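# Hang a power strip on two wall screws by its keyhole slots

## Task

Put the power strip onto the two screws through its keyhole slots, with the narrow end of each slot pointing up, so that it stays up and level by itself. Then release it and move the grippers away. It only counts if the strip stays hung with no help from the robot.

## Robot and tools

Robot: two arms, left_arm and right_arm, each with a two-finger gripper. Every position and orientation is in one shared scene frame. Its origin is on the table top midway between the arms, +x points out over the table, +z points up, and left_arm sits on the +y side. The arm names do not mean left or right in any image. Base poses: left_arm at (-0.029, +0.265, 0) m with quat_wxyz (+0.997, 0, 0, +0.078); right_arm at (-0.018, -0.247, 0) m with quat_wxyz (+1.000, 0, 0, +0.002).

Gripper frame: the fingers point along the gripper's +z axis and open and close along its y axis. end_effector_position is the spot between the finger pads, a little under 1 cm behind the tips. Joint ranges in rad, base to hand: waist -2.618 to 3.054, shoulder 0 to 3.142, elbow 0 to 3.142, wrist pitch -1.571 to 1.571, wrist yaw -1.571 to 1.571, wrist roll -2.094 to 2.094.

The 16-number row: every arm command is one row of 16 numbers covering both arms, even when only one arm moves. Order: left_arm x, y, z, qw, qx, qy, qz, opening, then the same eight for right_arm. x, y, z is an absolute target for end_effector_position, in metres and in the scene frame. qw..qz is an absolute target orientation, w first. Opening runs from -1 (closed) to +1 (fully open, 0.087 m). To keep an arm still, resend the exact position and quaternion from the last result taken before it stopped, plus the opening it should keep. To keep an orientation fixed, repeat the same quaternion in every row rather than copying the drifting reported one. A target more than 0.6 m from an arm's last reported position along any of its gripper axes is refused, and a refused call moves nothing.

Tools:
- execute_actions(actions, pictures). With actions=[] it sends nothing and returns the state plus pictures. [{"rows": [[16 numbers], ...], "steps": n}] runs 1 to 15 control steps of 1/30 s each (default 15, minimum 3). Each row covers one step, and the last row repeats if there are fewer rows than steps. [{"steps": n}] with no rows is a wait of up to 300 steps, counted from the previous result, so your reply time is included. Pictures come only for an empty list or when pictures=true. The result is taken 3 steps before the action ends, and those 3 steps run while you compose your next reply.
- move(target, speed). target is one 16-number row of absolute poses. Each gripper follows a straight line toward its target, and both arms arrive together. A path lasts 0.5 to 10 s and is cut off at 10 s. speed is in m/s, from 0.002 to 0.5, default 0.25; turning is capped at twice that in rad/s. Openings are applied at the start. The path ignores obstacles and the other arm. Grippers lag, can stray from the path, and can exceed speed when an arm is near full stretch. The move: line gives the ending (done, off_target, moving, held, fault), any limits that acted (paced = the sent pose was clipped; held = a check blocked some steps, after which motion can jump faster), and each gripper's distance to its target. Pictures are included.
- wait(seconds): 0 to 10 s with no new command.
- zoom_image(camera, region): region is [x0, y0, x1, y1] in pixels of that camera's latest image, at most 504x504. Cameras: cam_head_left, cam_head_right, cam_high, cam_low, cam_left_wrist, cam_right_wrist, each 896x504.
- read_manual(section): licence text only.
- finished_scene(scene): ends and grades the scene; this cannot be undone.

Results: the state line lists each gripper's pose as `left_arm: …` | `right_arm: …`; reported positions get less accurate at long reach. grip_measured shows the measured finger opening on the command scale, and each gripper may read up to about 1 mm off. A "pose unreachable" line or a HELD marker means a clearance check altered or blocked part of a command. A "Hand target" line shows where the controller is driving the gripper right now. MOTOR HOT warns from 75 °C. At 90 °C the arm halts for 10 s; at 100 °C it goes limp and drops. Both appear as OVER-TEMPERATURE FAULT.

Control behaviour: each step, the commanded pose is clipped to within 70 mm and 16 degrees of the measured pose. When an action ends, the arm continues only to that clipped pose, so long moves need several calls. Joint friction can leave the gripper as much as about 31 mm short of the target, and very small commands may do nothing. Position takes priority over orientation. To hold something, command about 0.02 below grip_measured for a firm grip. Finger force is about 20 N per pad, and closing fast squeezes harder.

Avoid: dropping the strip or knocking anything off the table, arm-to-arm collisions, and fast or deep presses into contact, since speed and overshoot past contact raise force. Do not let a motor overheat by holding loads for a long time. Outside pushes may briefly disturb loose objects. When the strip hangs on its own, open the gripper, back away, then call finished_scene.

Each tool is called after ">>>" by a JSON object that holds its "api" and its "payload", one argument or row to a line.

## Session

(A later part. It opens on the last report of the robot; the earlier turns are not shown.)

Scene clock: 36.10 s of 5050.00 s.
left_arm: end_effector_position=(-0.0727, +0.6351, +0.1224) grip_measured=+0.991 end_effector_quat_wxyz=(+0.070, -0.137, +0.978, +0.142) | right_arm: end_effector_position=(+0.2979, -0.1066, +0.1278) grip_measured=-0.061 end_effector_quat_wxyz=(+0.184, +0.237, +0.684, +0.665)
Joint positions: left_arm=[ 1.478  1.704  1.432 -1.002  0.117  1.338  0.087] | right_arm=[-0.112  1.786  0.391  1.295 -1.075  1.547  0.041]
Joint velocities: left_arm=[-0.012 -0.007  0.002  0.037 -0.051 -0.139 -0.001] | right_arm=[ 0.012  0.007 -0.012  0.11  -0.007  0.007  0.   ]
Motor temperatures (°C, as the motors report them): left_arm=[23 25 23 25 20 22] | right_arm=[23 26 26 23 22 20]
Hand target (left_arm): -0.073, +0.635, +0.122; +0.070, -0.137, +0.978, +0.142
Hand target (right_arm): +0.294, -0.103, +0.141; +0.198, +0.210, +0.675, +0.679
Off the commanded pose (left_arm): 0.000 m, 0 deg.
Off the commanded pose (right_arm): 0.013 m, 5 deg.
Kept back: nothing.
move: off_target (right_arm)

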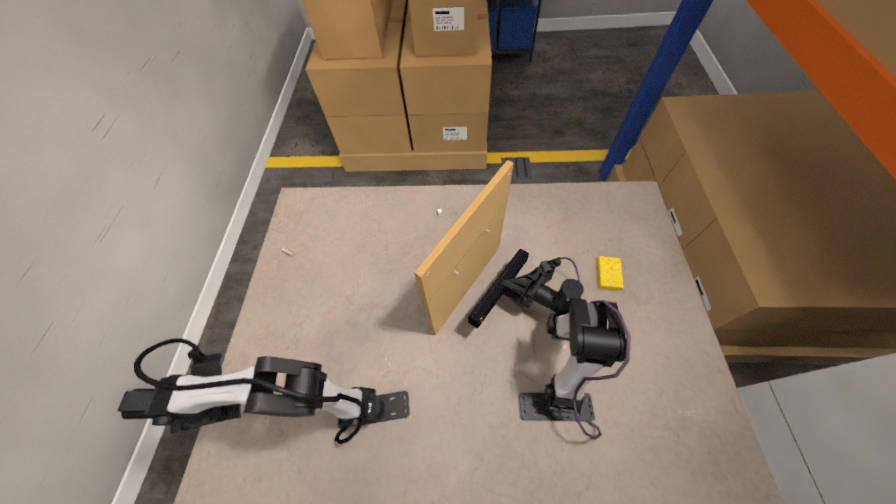

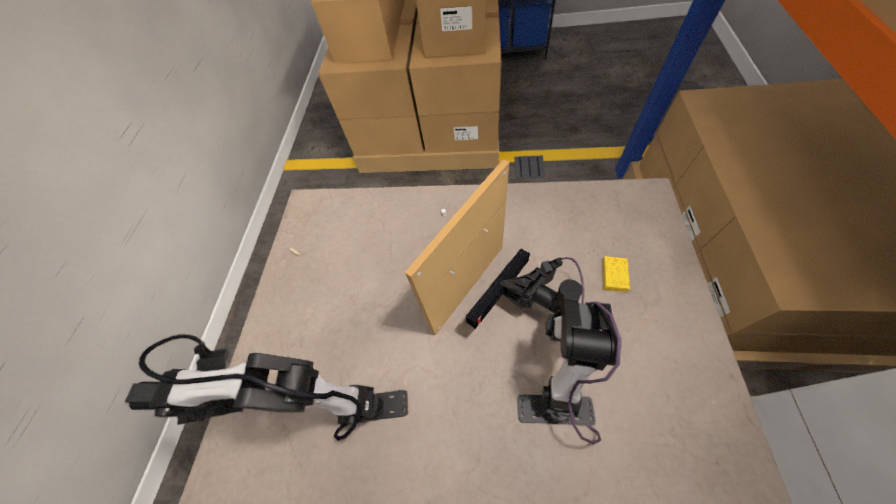

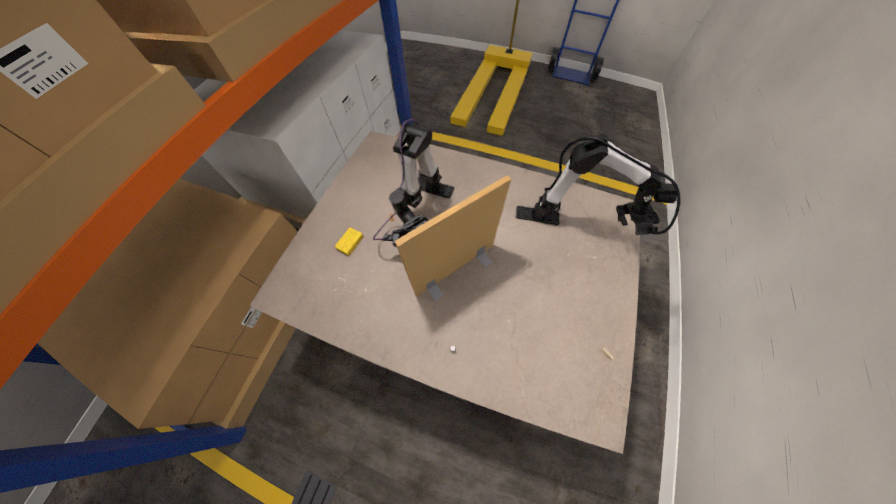

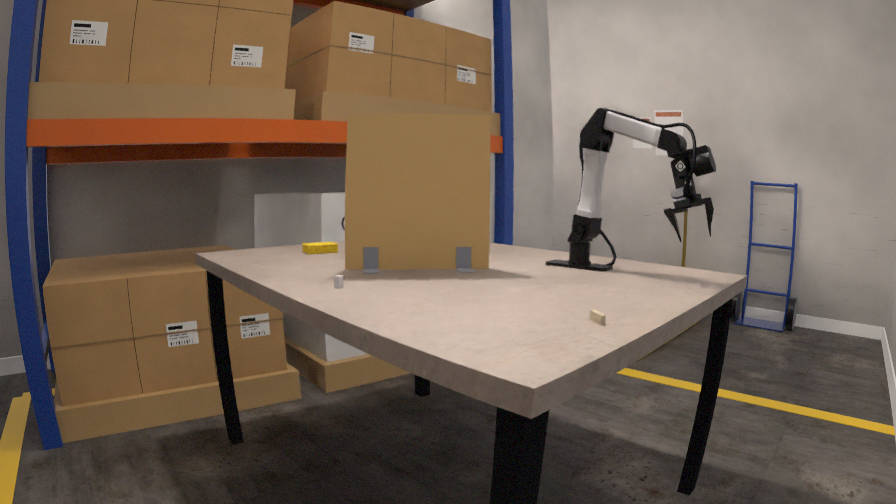

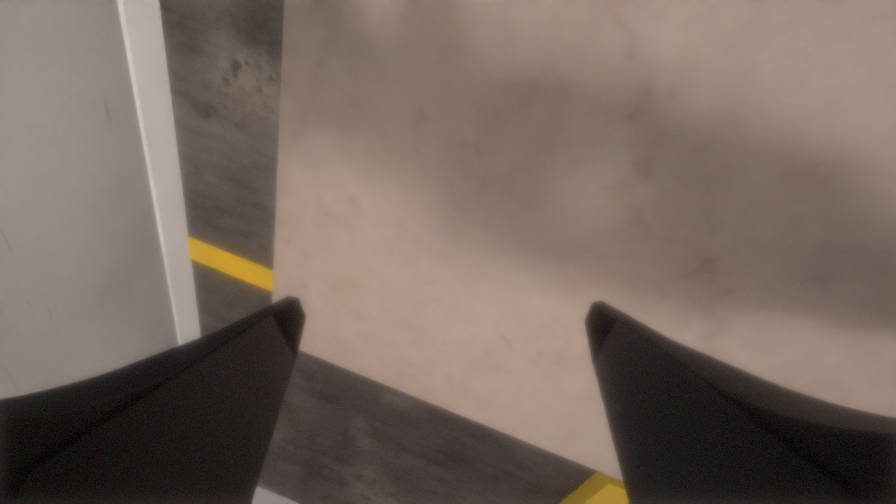

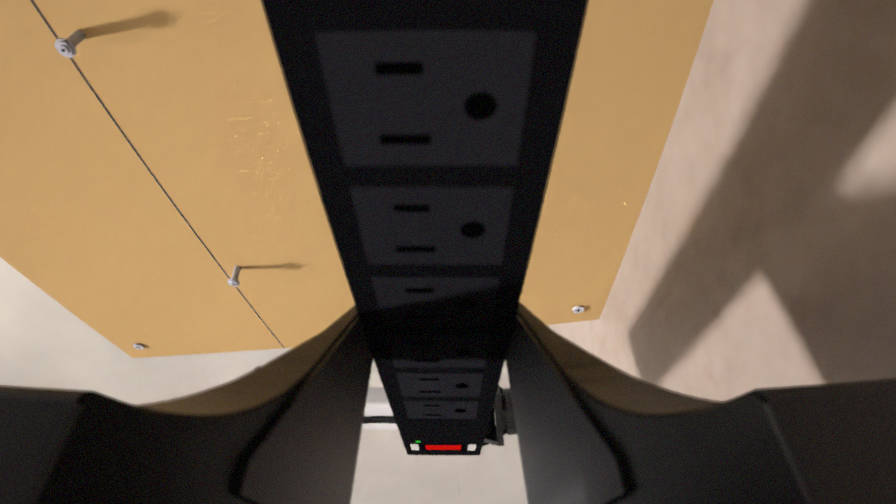

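>>> {"api": "move", "payload": {
  "target": [-0.0727,0.6351,0.1224,0.07,-0.137,0.978,0.142,1,0.295,-0.05,0.215,0.213,0.213,0.674,0.674,-0.2],
  "speed": 0.1
}}

>>> {"api": "zoom_image", "payload": {
  "camera": "cam_head_left",
  "region": [400,170,560,340]
}}

Scene clock: 39.27 s of 5050.00 s.
left_arm: end_effector_position=(-0.0727, +0.6351, +0.1224) grip_measured=+0.991 end_effector_quat_wxyz=(+0.070, -0.137, +0.978, +0.142) | right_arm: end_effector_position=(+0.2887, -0.0546, +0.1750) grip_measured=-0.061 end_effector_quat_wxyz=(+0.175, +0.260, +0.696, +0.646)
Joint positions: left_arm=[ 1.478  1.704  1.432 -1.002  0.117  1.338  0.087] | right_arm=[ 0.107  1.434  0.432  0.847 -0.832  1.548  0.041]
Joint velocities: left_arm=[-0.017  0.002  0.012 -0.139  0.007 -0.022 -0.001] | right_arm=[ 0.007 -0.012 -0.012 -0.037  0.007  0.007 -0.001]
Motor temperatures (°C, as the motors report them): left_arm=[23 26 24 25 20 22] | right_arm=[23 26 26 24 22 20]
Hand target (left_arm): -0.073, +0.635, +0.122; +0.070, -0.137, +0.978, +0.142
Hand target (right_arm): +0.292, -0.050, +0.215; +0.212, +0.213, +0.674, +0.675
Off the commanded pose (left_arm): 0.000 m, 0 deg.
Off the commanded pose (right_arm): 0.041 m, 8 deg.
Kept back: nothing.
move: off_target (right_arm)

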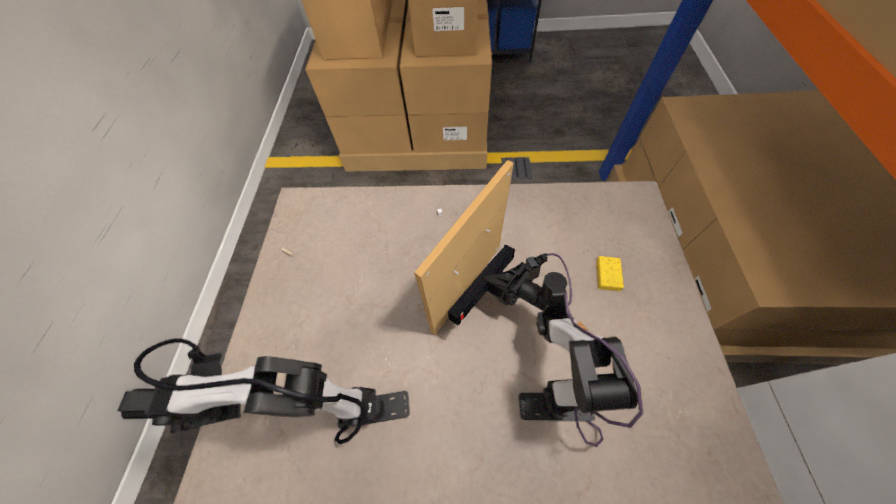

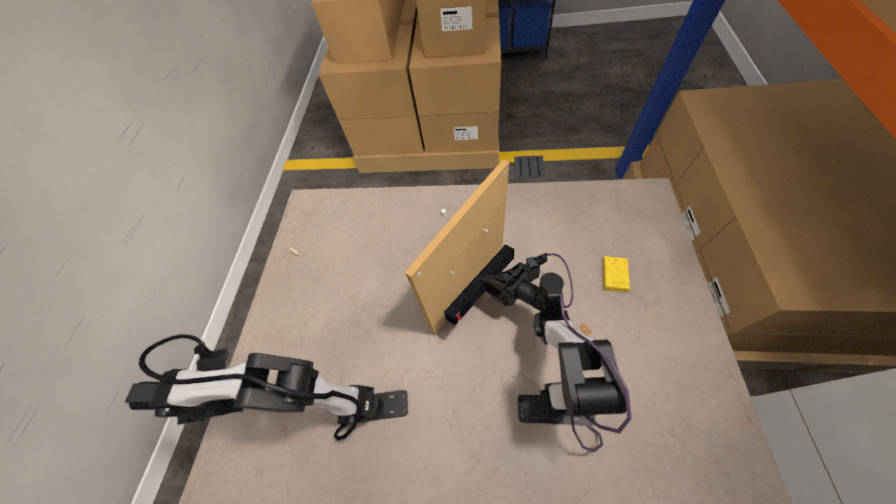

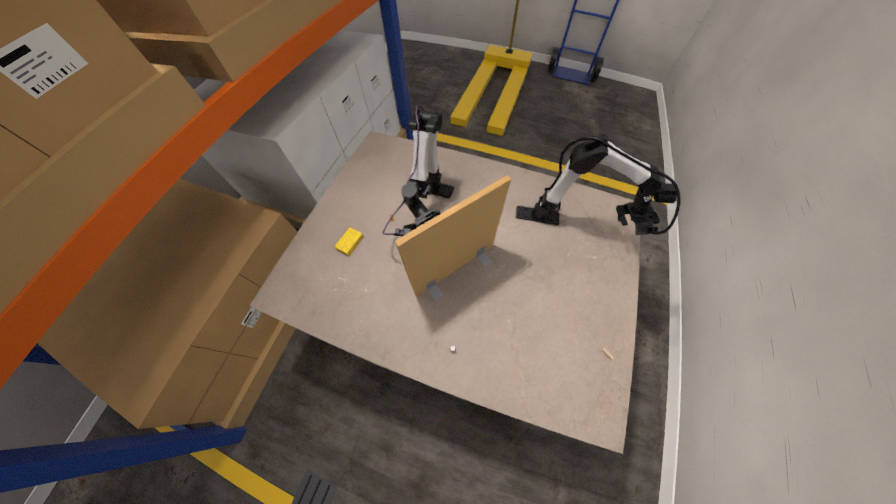

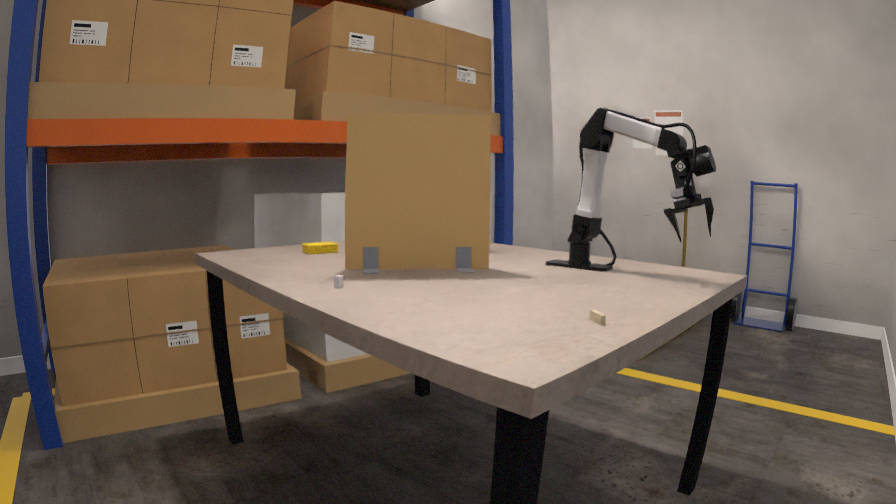

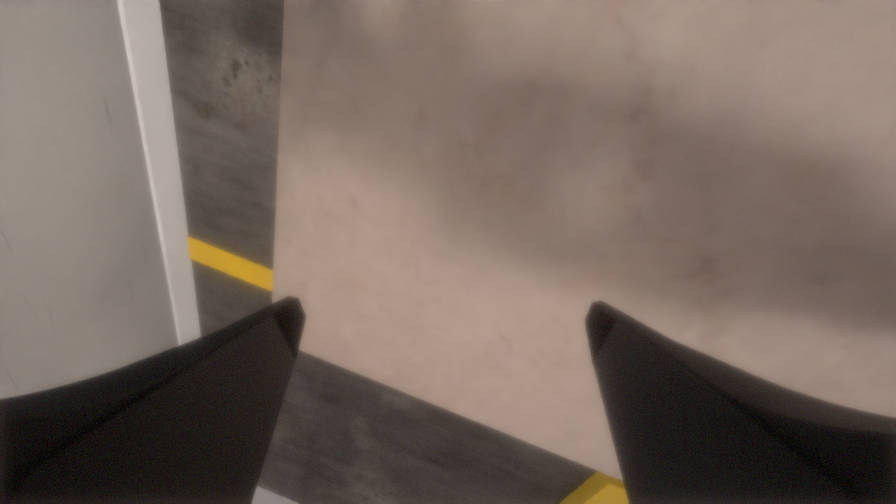

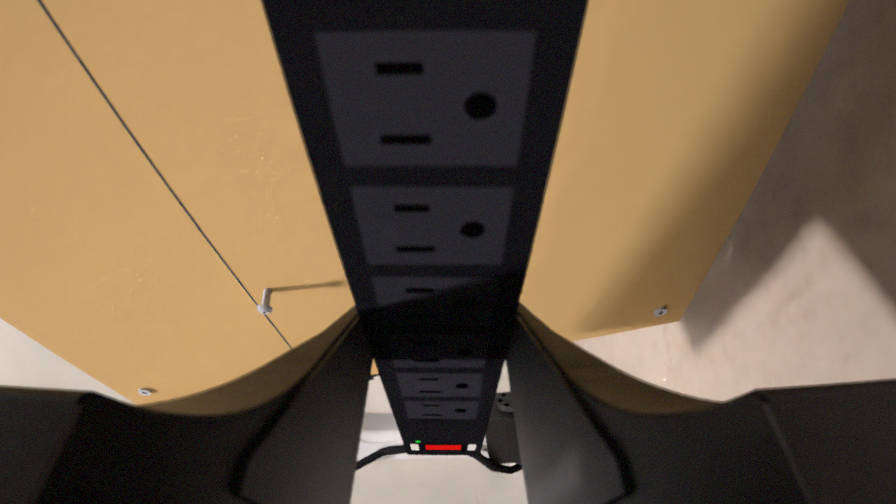

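Region (400, 170, 560, 340) of cam_head_left's 896x504 image, scaled by 2.965, with more detail than that image has; it fills the left 474 columns of this view, and the rest is white.

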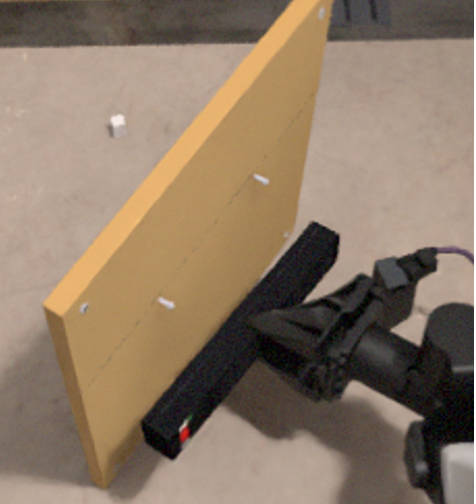

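>>> {"api": "move", "payload": {
  "target": [0.2,0.06,0.43,0.674,0.213,0.674,-0.213,1,0.295,-0.055,0.28,0.251,0.166,0.652,0.702,-0.2],
  "speed": 0.3
}}

Scene clock: 43.53 s of 5050.00 s.
left_arm: end_effector_position=(+0.2145, +0.0639, +0.4318) grip_measured=+0.991 end_effector_quat_wxyz=(+0.674, +0.208, +0.674, -0.219) | right_arm: end_effector_position=(+0.2911, -0.0517, +0.2288) grip_measured=-0.061 end_effector_quat_wxyz=(+0.197, +0.220, +0.683, +0.668)
Joint positions: left_arm=[-0.938  0.931  1.312 -0.375 -0.169 -0.014  0.087] | right_arm=[ 0.107  1.334  0.536  0.752 -0.862  1.56   0.041]
Joint velocities: left_arm=[-0.017 -0.007  0.012  0.051 -0.007 -0.022 -0.   ] | right_arm=[ 0.002  0.007  0.002 -0.022 -0.051 -0.022  0.   ]
Motor temperatures (°C, as the motors report them): left_arm=[23 25 24 26 20 22] | right_arm=[23 26 27 26 22 20]
Hand target (left_arm): +0.214, +0.064, +0.432; +0.680, +0.208, +0.669, -0.217
Hand target (right_arm): +0.291, -0.055, +0.279; +0.248, +0.165, +0.651, +0.698
Off the commanded pose (left_arm): 0.015 m, 1 deg.
Off the commanded pose (right_arm): 0.051 m, 10 deg.
Kept back: nothing.
move: off_target (left_arm, right_arm); limits=paced

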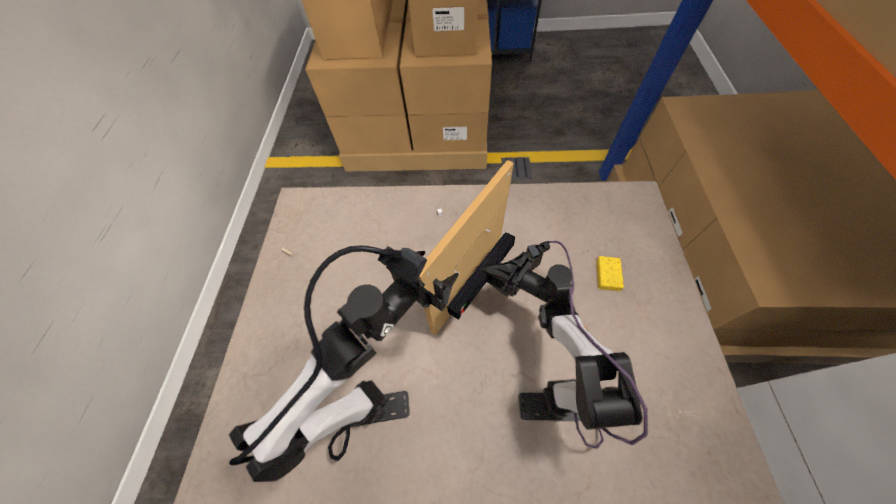

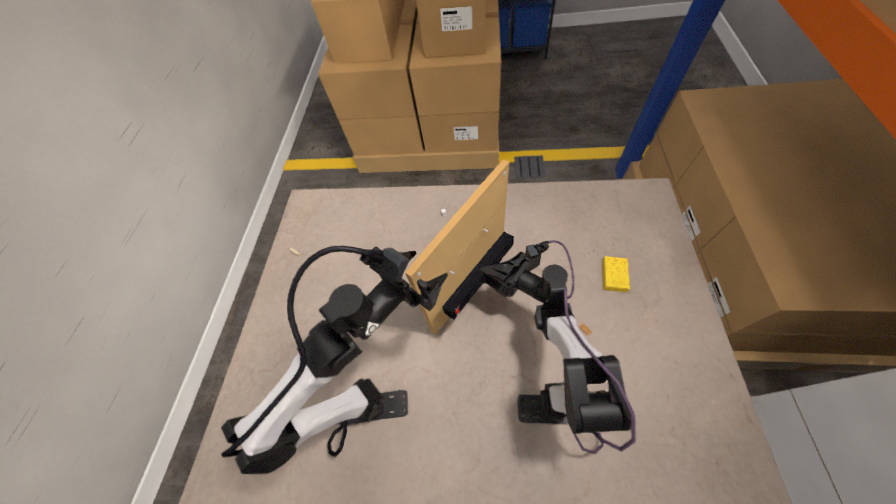

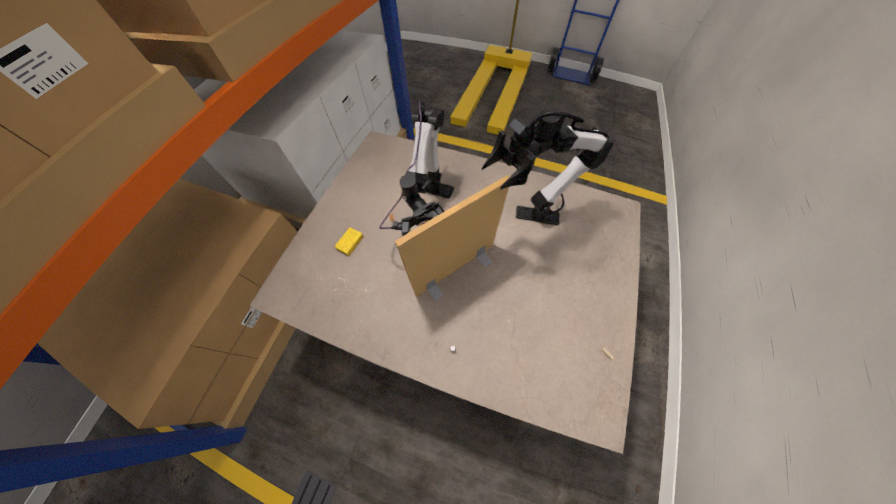

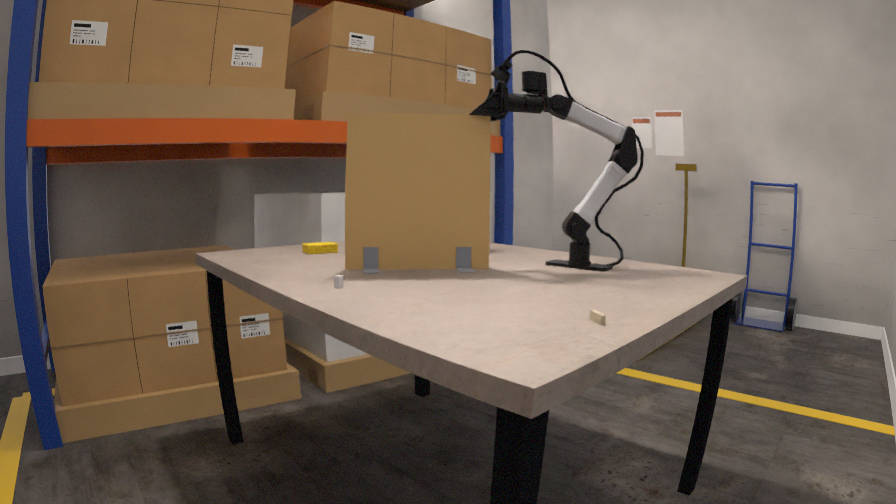

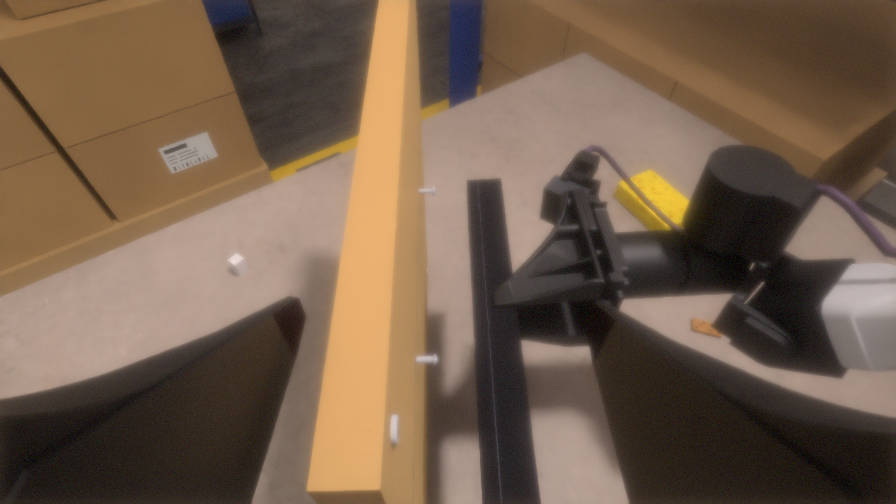

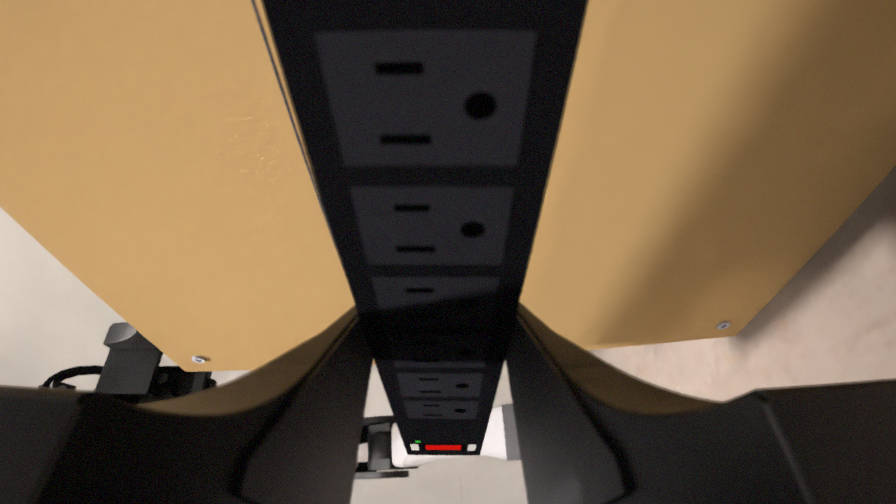

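>>> {"api": "move", "payload": {
  "target": [0.2145,0.0639,0.4318,0.674,0.208,0.674,-0.219,1,0.316,-0.068,0.325,0.265,0.16,0.645,0.706,-0.2],
  "speed": 0.05
}}

Scene clock: 46.20 s of 5050.00 s.
left_arm: end_effector_position=(+0.2146, +0.0640, +0.4322) grip_measured=+0.991 end_effector_quat_wxyz=(+0.675, +0.207, +0.673, -0.219) | right_arm: end_effector_position=(+0.3144, -0.0654, +0.2811) grip_measured=-0.061 end_effector_quat_wxyz=(+0.219, +0.205, +0.670, +0.679)
Joint positions: left_arm=[-0.938  0.931  1.312 -0.373 -0.17  -0.014  0.087] | right_arm=[ 0.05   1.334  0.713  0.652 -0.908  1.579  0.041]
Joint velocities: left_arm=[ 0.012 -0.007 -0.007  0.007 -0.022  0.037  0.   ] | right_arm=[ 0.007  0.002 -0.002 -0.007  0.022 -0.081 -0.001]
Motor temperatures (°C, as the motors report them): left_arm=[23 25 24 26 20 22] | right_arm=[23 26 27 26 22 20]
Hand target (left_arm): +0.215, +0.064, +0.432; +0.674, +0.208, +0.674, -0.219
Hand target (right_arm): +0.312, -0.068, +0.324; +0.262, +0.159, +0.643, +0.702
Off the commanded pose (left_arm): 0.000 m, 0 deg.
Off the commanded pose (right_arm): 0.044 m, 8 deg.
Kept back: nothing.
move: off_target (right_arm)

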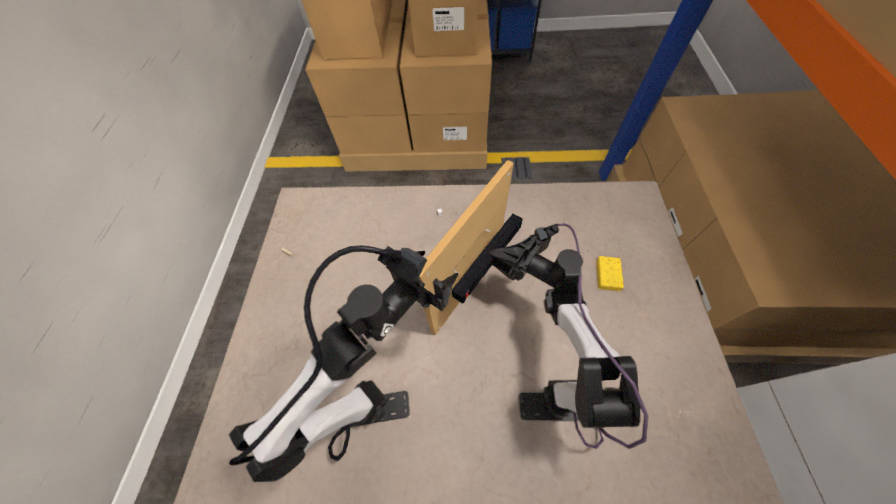

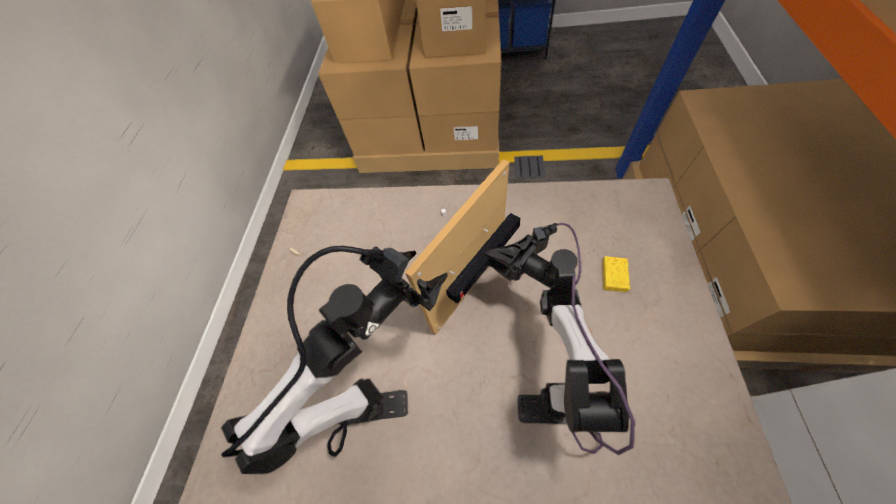

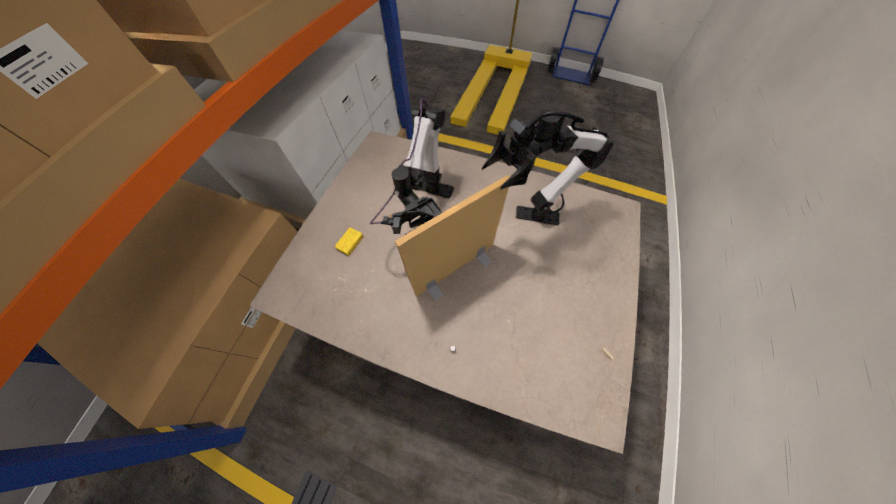

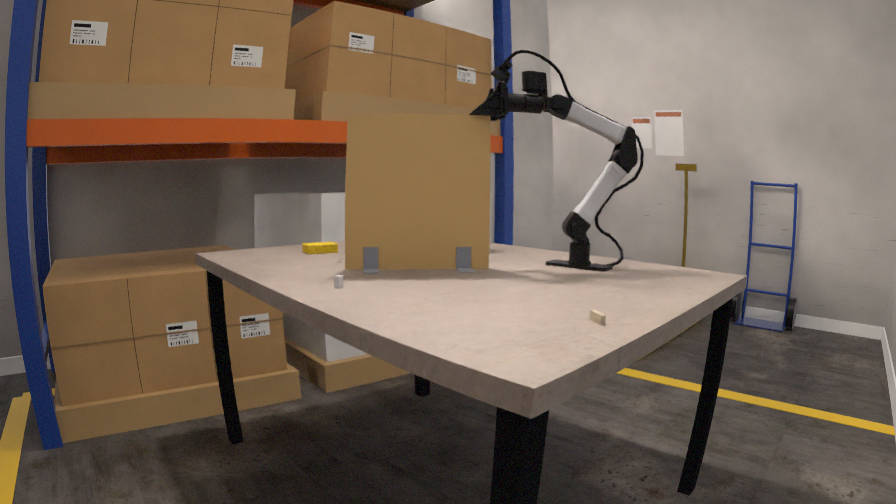

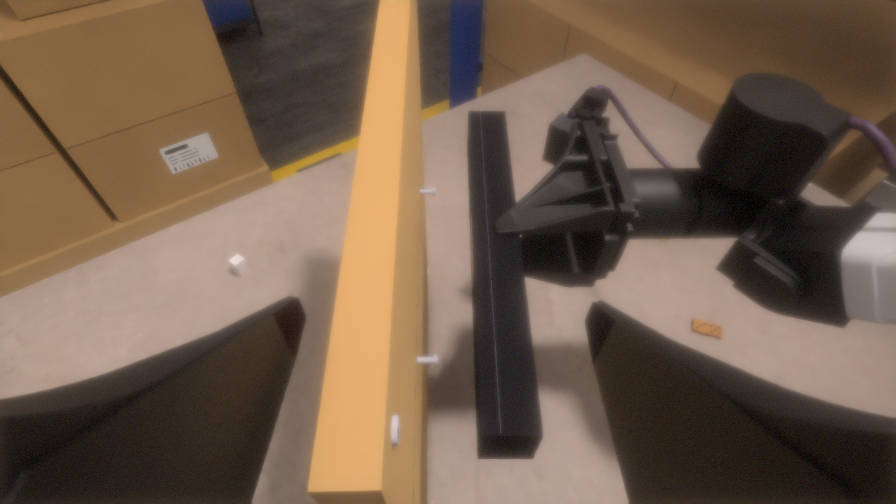

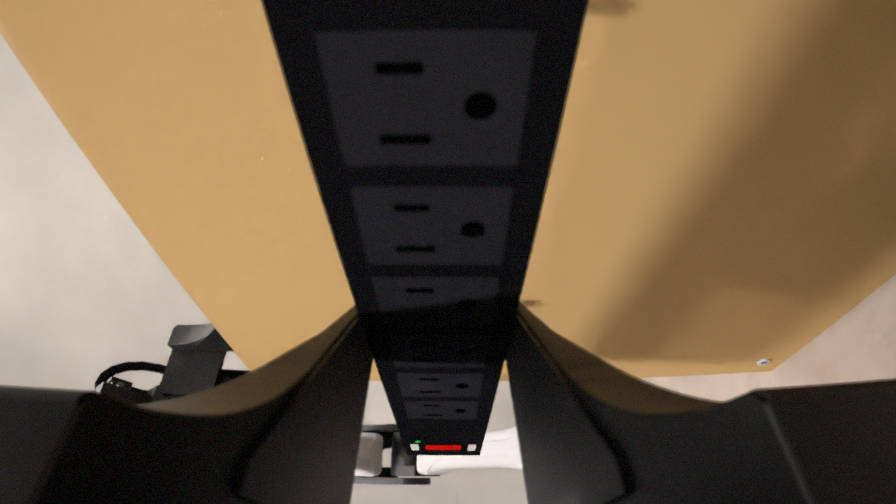

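>>> {"api": "execute_actions", "payload": {
  "actions": [
    {"rows":[[0.2145,0.0639,0.4318,0.674,0.208,0.674,-0.219,1,0.322,-0.059,0.324,0.26,0.165,0.647,0.703,-0.2],[0.2145,0.0639,0.4318,0.674,0.208,0.674,-0.219,1,0.322,-0.059,0.324,0.26,0.165,0.647,0.703,-0.2],[0.2145,0.0639,0.4318,0.674,0.208,0.674,-0.219,1,0.322,-0.059,0.324,0.26,0.165,0.647,0.703,-0.2],[0.2145,0.0639,0.4318,0.674,0.208,0.674,-0.219,1,0.322,-0.059,0.324,0.26,0.165,0.647,0.703,-0.2],[0.2145,0.0639,0.4318,0.674,0.208,0.674,-0.219,1,0.33,-0.048,0.324,0.26,0.165,0.647,0.703,-0.2]],"steps":15}
  ]
}}

>>> {"api": "wait", "payload": {
  "seconds": 0.5
}}

Scene clock: 46.73 s of 5050.00 s.
left_arm: end_effector_position=(+0.2146, +0.0640, +0.4322) grip_measured=+0.991 end_effector_quat_wxyz=(+0.675, +0.207, +0.673, -0.219) | right_arm: end_effector_position=(+0.3236, -0.0503, +0.2863) grip_measured=-0.061 end_effector_quat_wxyz=(+0.216, +0.200, +0.670, +0.682)
Joint positions: left_arm=[-0.938  0.931  1.312 -0.373 -0.17  -0.014  0.087] | right_arm=[ 0.099  1.379  0.765  0.649 -0.871  1.58   0.041]
Joint velocities: left_arm=[ 0.002  0.007 -0.007 -0.007 -0.081  0.007 -0.   ] | right_arm=[-0.007  0.032  0.027 -0.037  0.081  0.051 -0.001]
Motor temperatures (°C, as the motors report them): left_arm=[23 25 24 26 20 22] | right_arm=[23 26 27 26 22 20]
Steps of this call (steps 1 to 4: nothing new was sent; steps 5 to 16: the first 12 steps of this action). Readings (end_effector_position):
5: left_arm (+0.2146, +0.0640, +0.4322) | right_arm (+0.3145, -0.0651, +0.2817)
6: left_arm (+0.2146, +0.0640, +0.4322) | right_arm (+0.3150, -0.0645, +0.2825)
8: left_arm (+0.2146, +0.0640, +0.4322) | right_arm (+0.3160, -0.0632, +0.2852)
12: left_arm (+0.2146, +0.0640, +0.4322) | right_arm (+0.3215, -0.0531, +0.2885)
16: the state above

Scene clock: 47.33 s of 5050.00 s.
left_arm: end_effector_position=(+0.2146, +0.0640, +0.4322) grip_measured=+0.991 end_effector_quat_wxyz=(+0.675, +0.207, +0.673, -0.219) | right_arm: end_effector_position=(+0.3255, -0.0510, +0.2860) grip_measured=-0.061 end_effector_quat_wxyz=(+0.220, +0.204, +0.669, +0.680)
Joint positions: left_arm=[-0.938  0.931  1.312 -0.373 -0.17  -0.014  0.087] | right_arm=[ 0.099  1.38   0.765  0.649 -0.86   1.58   0.041]
Joint velocities: left_arm=[ 0.002 -0.012  0.002 -0.051  0.007 -0.037  0.001] | right_arm=[ 0.002 -0.007  0.002 -0.007 -0.022  0.022 -0.001]
Motor temperatures (°C, as the motors report them): left_arm=[23 25 24 26 20 22] | right_arm=[23 26 28 27 22 20]
Hand target (left_arm): +0.215, +0.064, +0.432; +0.674, +0.208, +0.674, -0.219
Hand target (right_arm): +0.326, -0.049, +0.324; +0.258, +0.165, +0.644, +0.701
Off the commanded pose (left_arm): 0.000 m, 0 deg.
Off the commanded pose (right_arm): 0.038 m, 7 deg.
Kept back: nothing.
Steps of this call (steps 1 to 3: the last 3 steps of your previous action; steps 4 to 18: nothing new was sent). Readings (end_effector_position):
1: left_arm (+0.2146, +0.0640, +0.4322) | right_arm (+0.3241, -0.0505, +0.2860)
2: left_arm (+0.2146, +0.0640, +0.4322) | right_arm (+0.3245, -0.0506, +0.2860)
4: left_arm (+0.2146, +0.0640, +0.4322) | right_arm (+0.3250, -0.0508, +0.2860)
8: left_arm (+0.2146, +0.0640, +0.4322) | right_arm (+0.3254, -0.0509, +0.2860)
18: the state above

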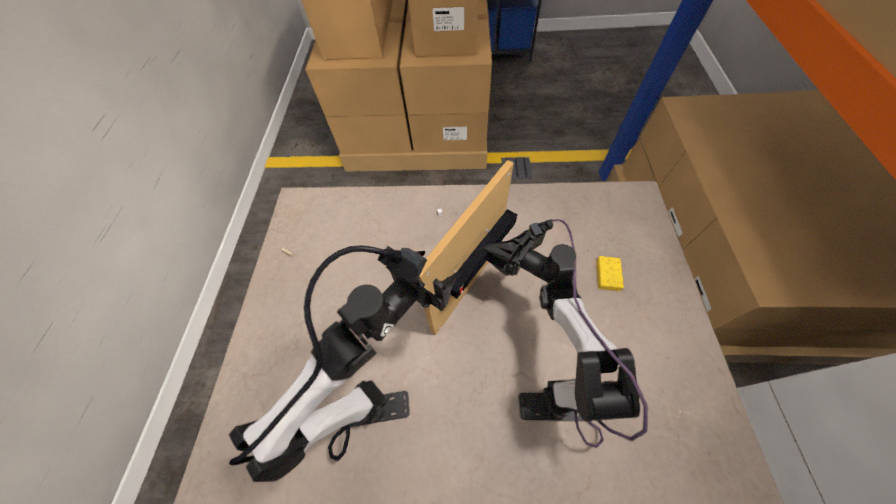

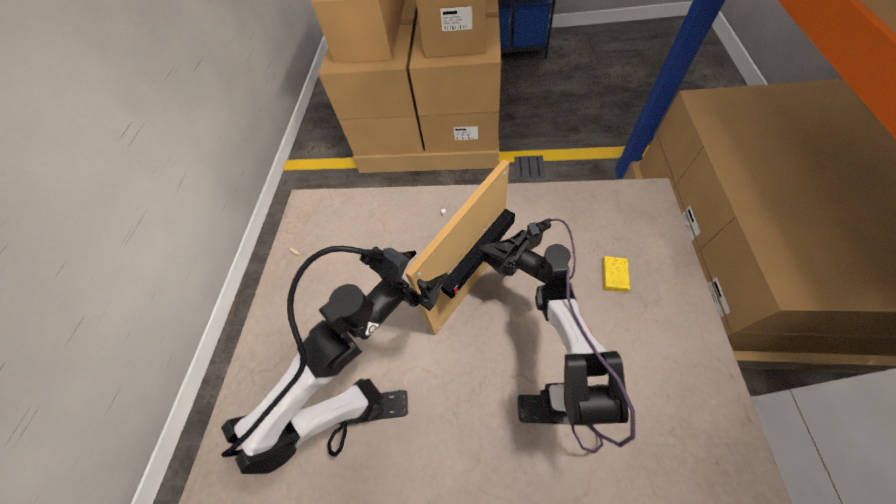

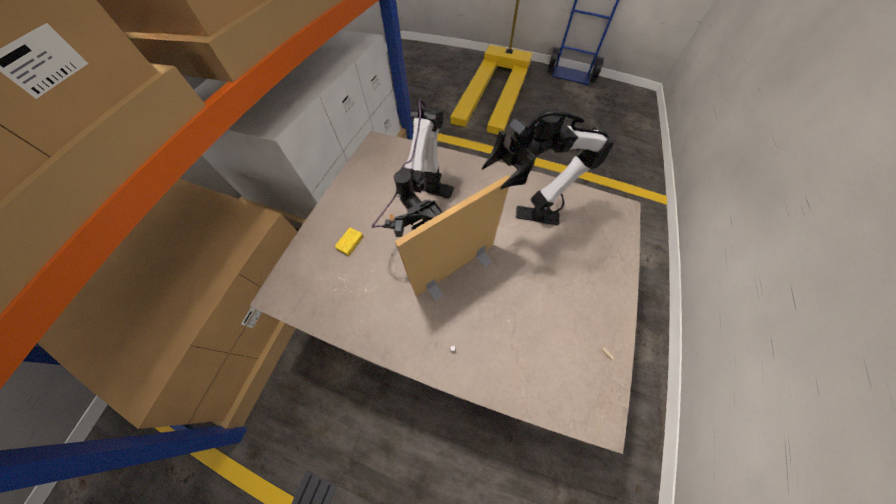

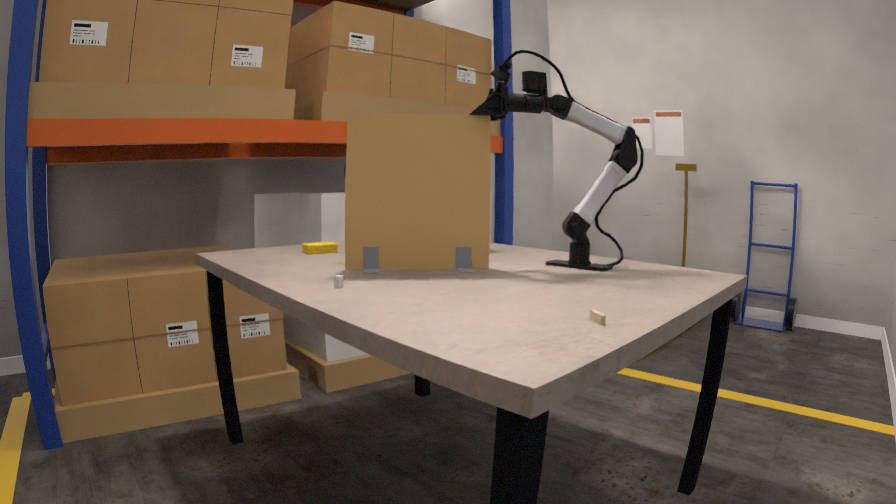

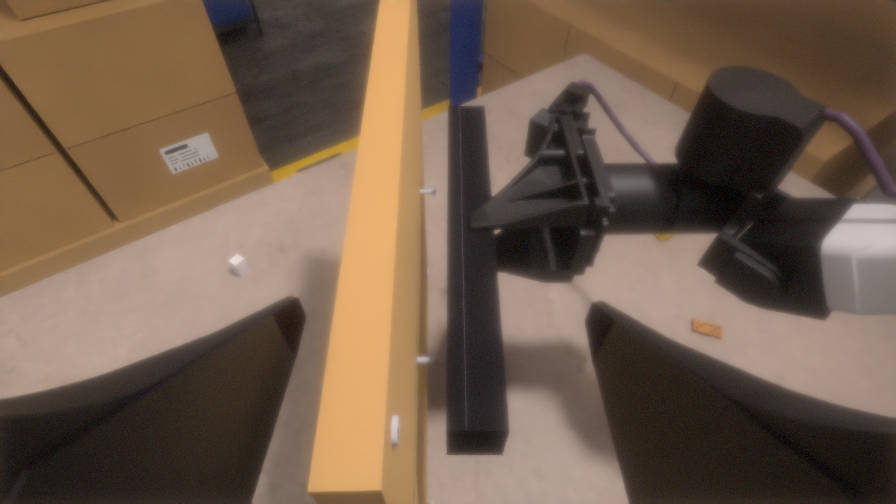

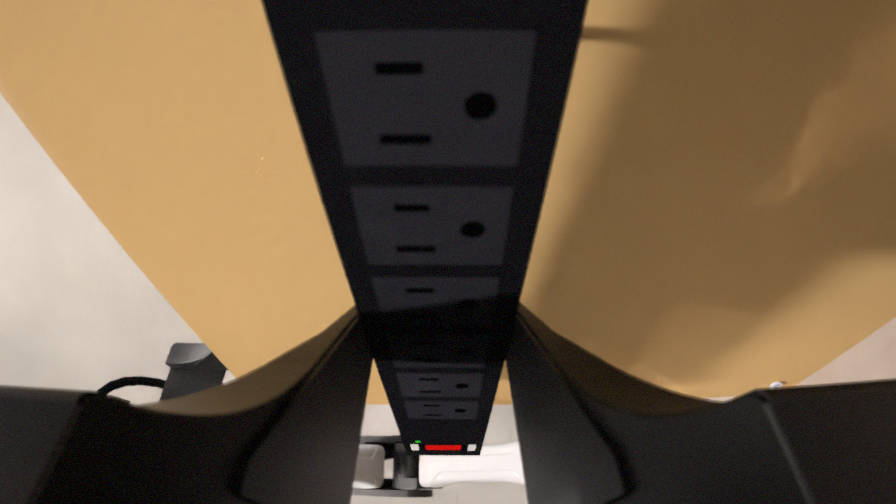

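>>> {"api": "execute_actions", "payload": {
  "actions": [
    {"rows":[[0.2145,0.0639,0.4318,0.674,0.208,0.674,-0.219,1,0.33,-0.048,0.305,0.245,0.156,0.652,0.705,-0.2]],"steps":15}
  ]
}}

>>> {"api": "execute_actions", "payload": {
  "actions": [
    {"rows":[[0.2145,0.0639,0.4318,0.674,0.208,0.674,-0.219,1,0.33,-0.048,0.305,0.245,0.156,0.652,0.705,-0.2]],"steps":15}
  ]
}}

Scene clock: 47.80 s of 5050.00 s.
left_arm: end_effector_position=(+0.2146, +0.0640, +0.4322) grip_measured=+0.991 end_effector_quat_wxyz=(+0.675, +0.207, +0.673, -0.219) | right_arm: end_effector_position=(+0.3314, -0.0487, +0.2694) grip_measured=-0.061 end_effector_quat_wxyz=(+0.204, +0.206, +0.677, +0.677)
Joint positions: left_arm=[-0.938  0.931  1.312 -0.373 -0.17  -0.014  0.087] | right_arm=[ 0.099  1.438  0.765  0.673 -0.881  1.574  0.041]
Joint velocities: left_arm=[ 0.002 -0.022 -0.017  0.037 -0.037 -0.081 -0.   ] | right_arm=[-0.007 -0.022 -0.022  0.051 -0.007 -0.037 -0.   ]
Motor temperatures (°C, as the motors report them): left_arm=[23 25 24 26 20 22] | right_arm=[23 26 28 27 22 20]
Steps of this call (steps 1 to 2: nothing new was sent; steps 3 to 14: the first 12 steps of this action). Readings (end_effector_position):
3: left_arm (+0.2146, +0.0640, +0.4322) | right_arm (+0.3258, -0.0506, +0.2847)
4: left_arm (+0.2146, +0.0640, +0.4322) | right_arm (+0.3267, -0.0502, +0.2829)
6: left_arm (+0.2146, +0.0640, +0.4322) | right_arm (+0.3289, -0.0493, +0.2760)
10: left_arm (+0.2146, +0.0640, +0.4322) | right_arm (+0.3319, -0.0489, +0.2689)
14: the state above

Scene clock: 48.30 s of 5050.00 s.
left_arm: end_effector_position=(+0.2146, +0.0640, +0.4322) grip_measured=+0.991 end_effector_quat_wxyz=(+0.675, +0.207, +0.673, -0.219) | right_arm: end_effector_position=(+0.3309, -0.0485, +0.2698) grip_measured=-0.061 end_effector_quat_wxyz=(+0.203, +0.204, +0.676, +0.678)
Joint positions: left_arm=[-0.938  0.931  1.312 -0.373 -0.17  -0.014  0.087] | right_arm=[ 0.099  1.438  0.765  0.676 -0.884  1.574  0.041]
Joint velocities: left_arm=[-0.002  0.002 -0.012 -0.022 -0.051 -0.022  0.002] | right_arm=[ 0.002 -0.002 -0.012 -0.037 -0.11  -0.007  0.   ]
Motor temperatures (°C, as the motors report them): left_arm=[23 25 24 26 20 22] | right_arm=[23 26 28 27 22 20]
Off your previous action's commanded pose (left_arm): 0.000 m, 0 deg at its last step (step 3 of this call).
Off your previous action's commanded pose (right_arm): 0.036 m, 9 deg at its last step (step 3 of this call).
Steps of this call (steps 1 to 3: the last 3 steps of your previous action; steps 4 to 15: the first 12 steps of this action). Readings (end_effector_position):
4: left_arm (+0.2146, +0.0640, +0.4322) | right_arm (+0.3312, -0.0486, +0.2695)
5: left_arm (+0.2146, +0.0640, +0.4322) | right_arm (+0.3311, -0.0486, +0.2696)
7: left_arm (+0.2146, +0.0640, +0.4322) | right_arm (+0.3310, -0.0486, +0.2696)
11: left_arm (+0.2146, +0.0640, +0.4322) | right_arm (+0.3309, -0.0485, +0.2698)
15: the state above


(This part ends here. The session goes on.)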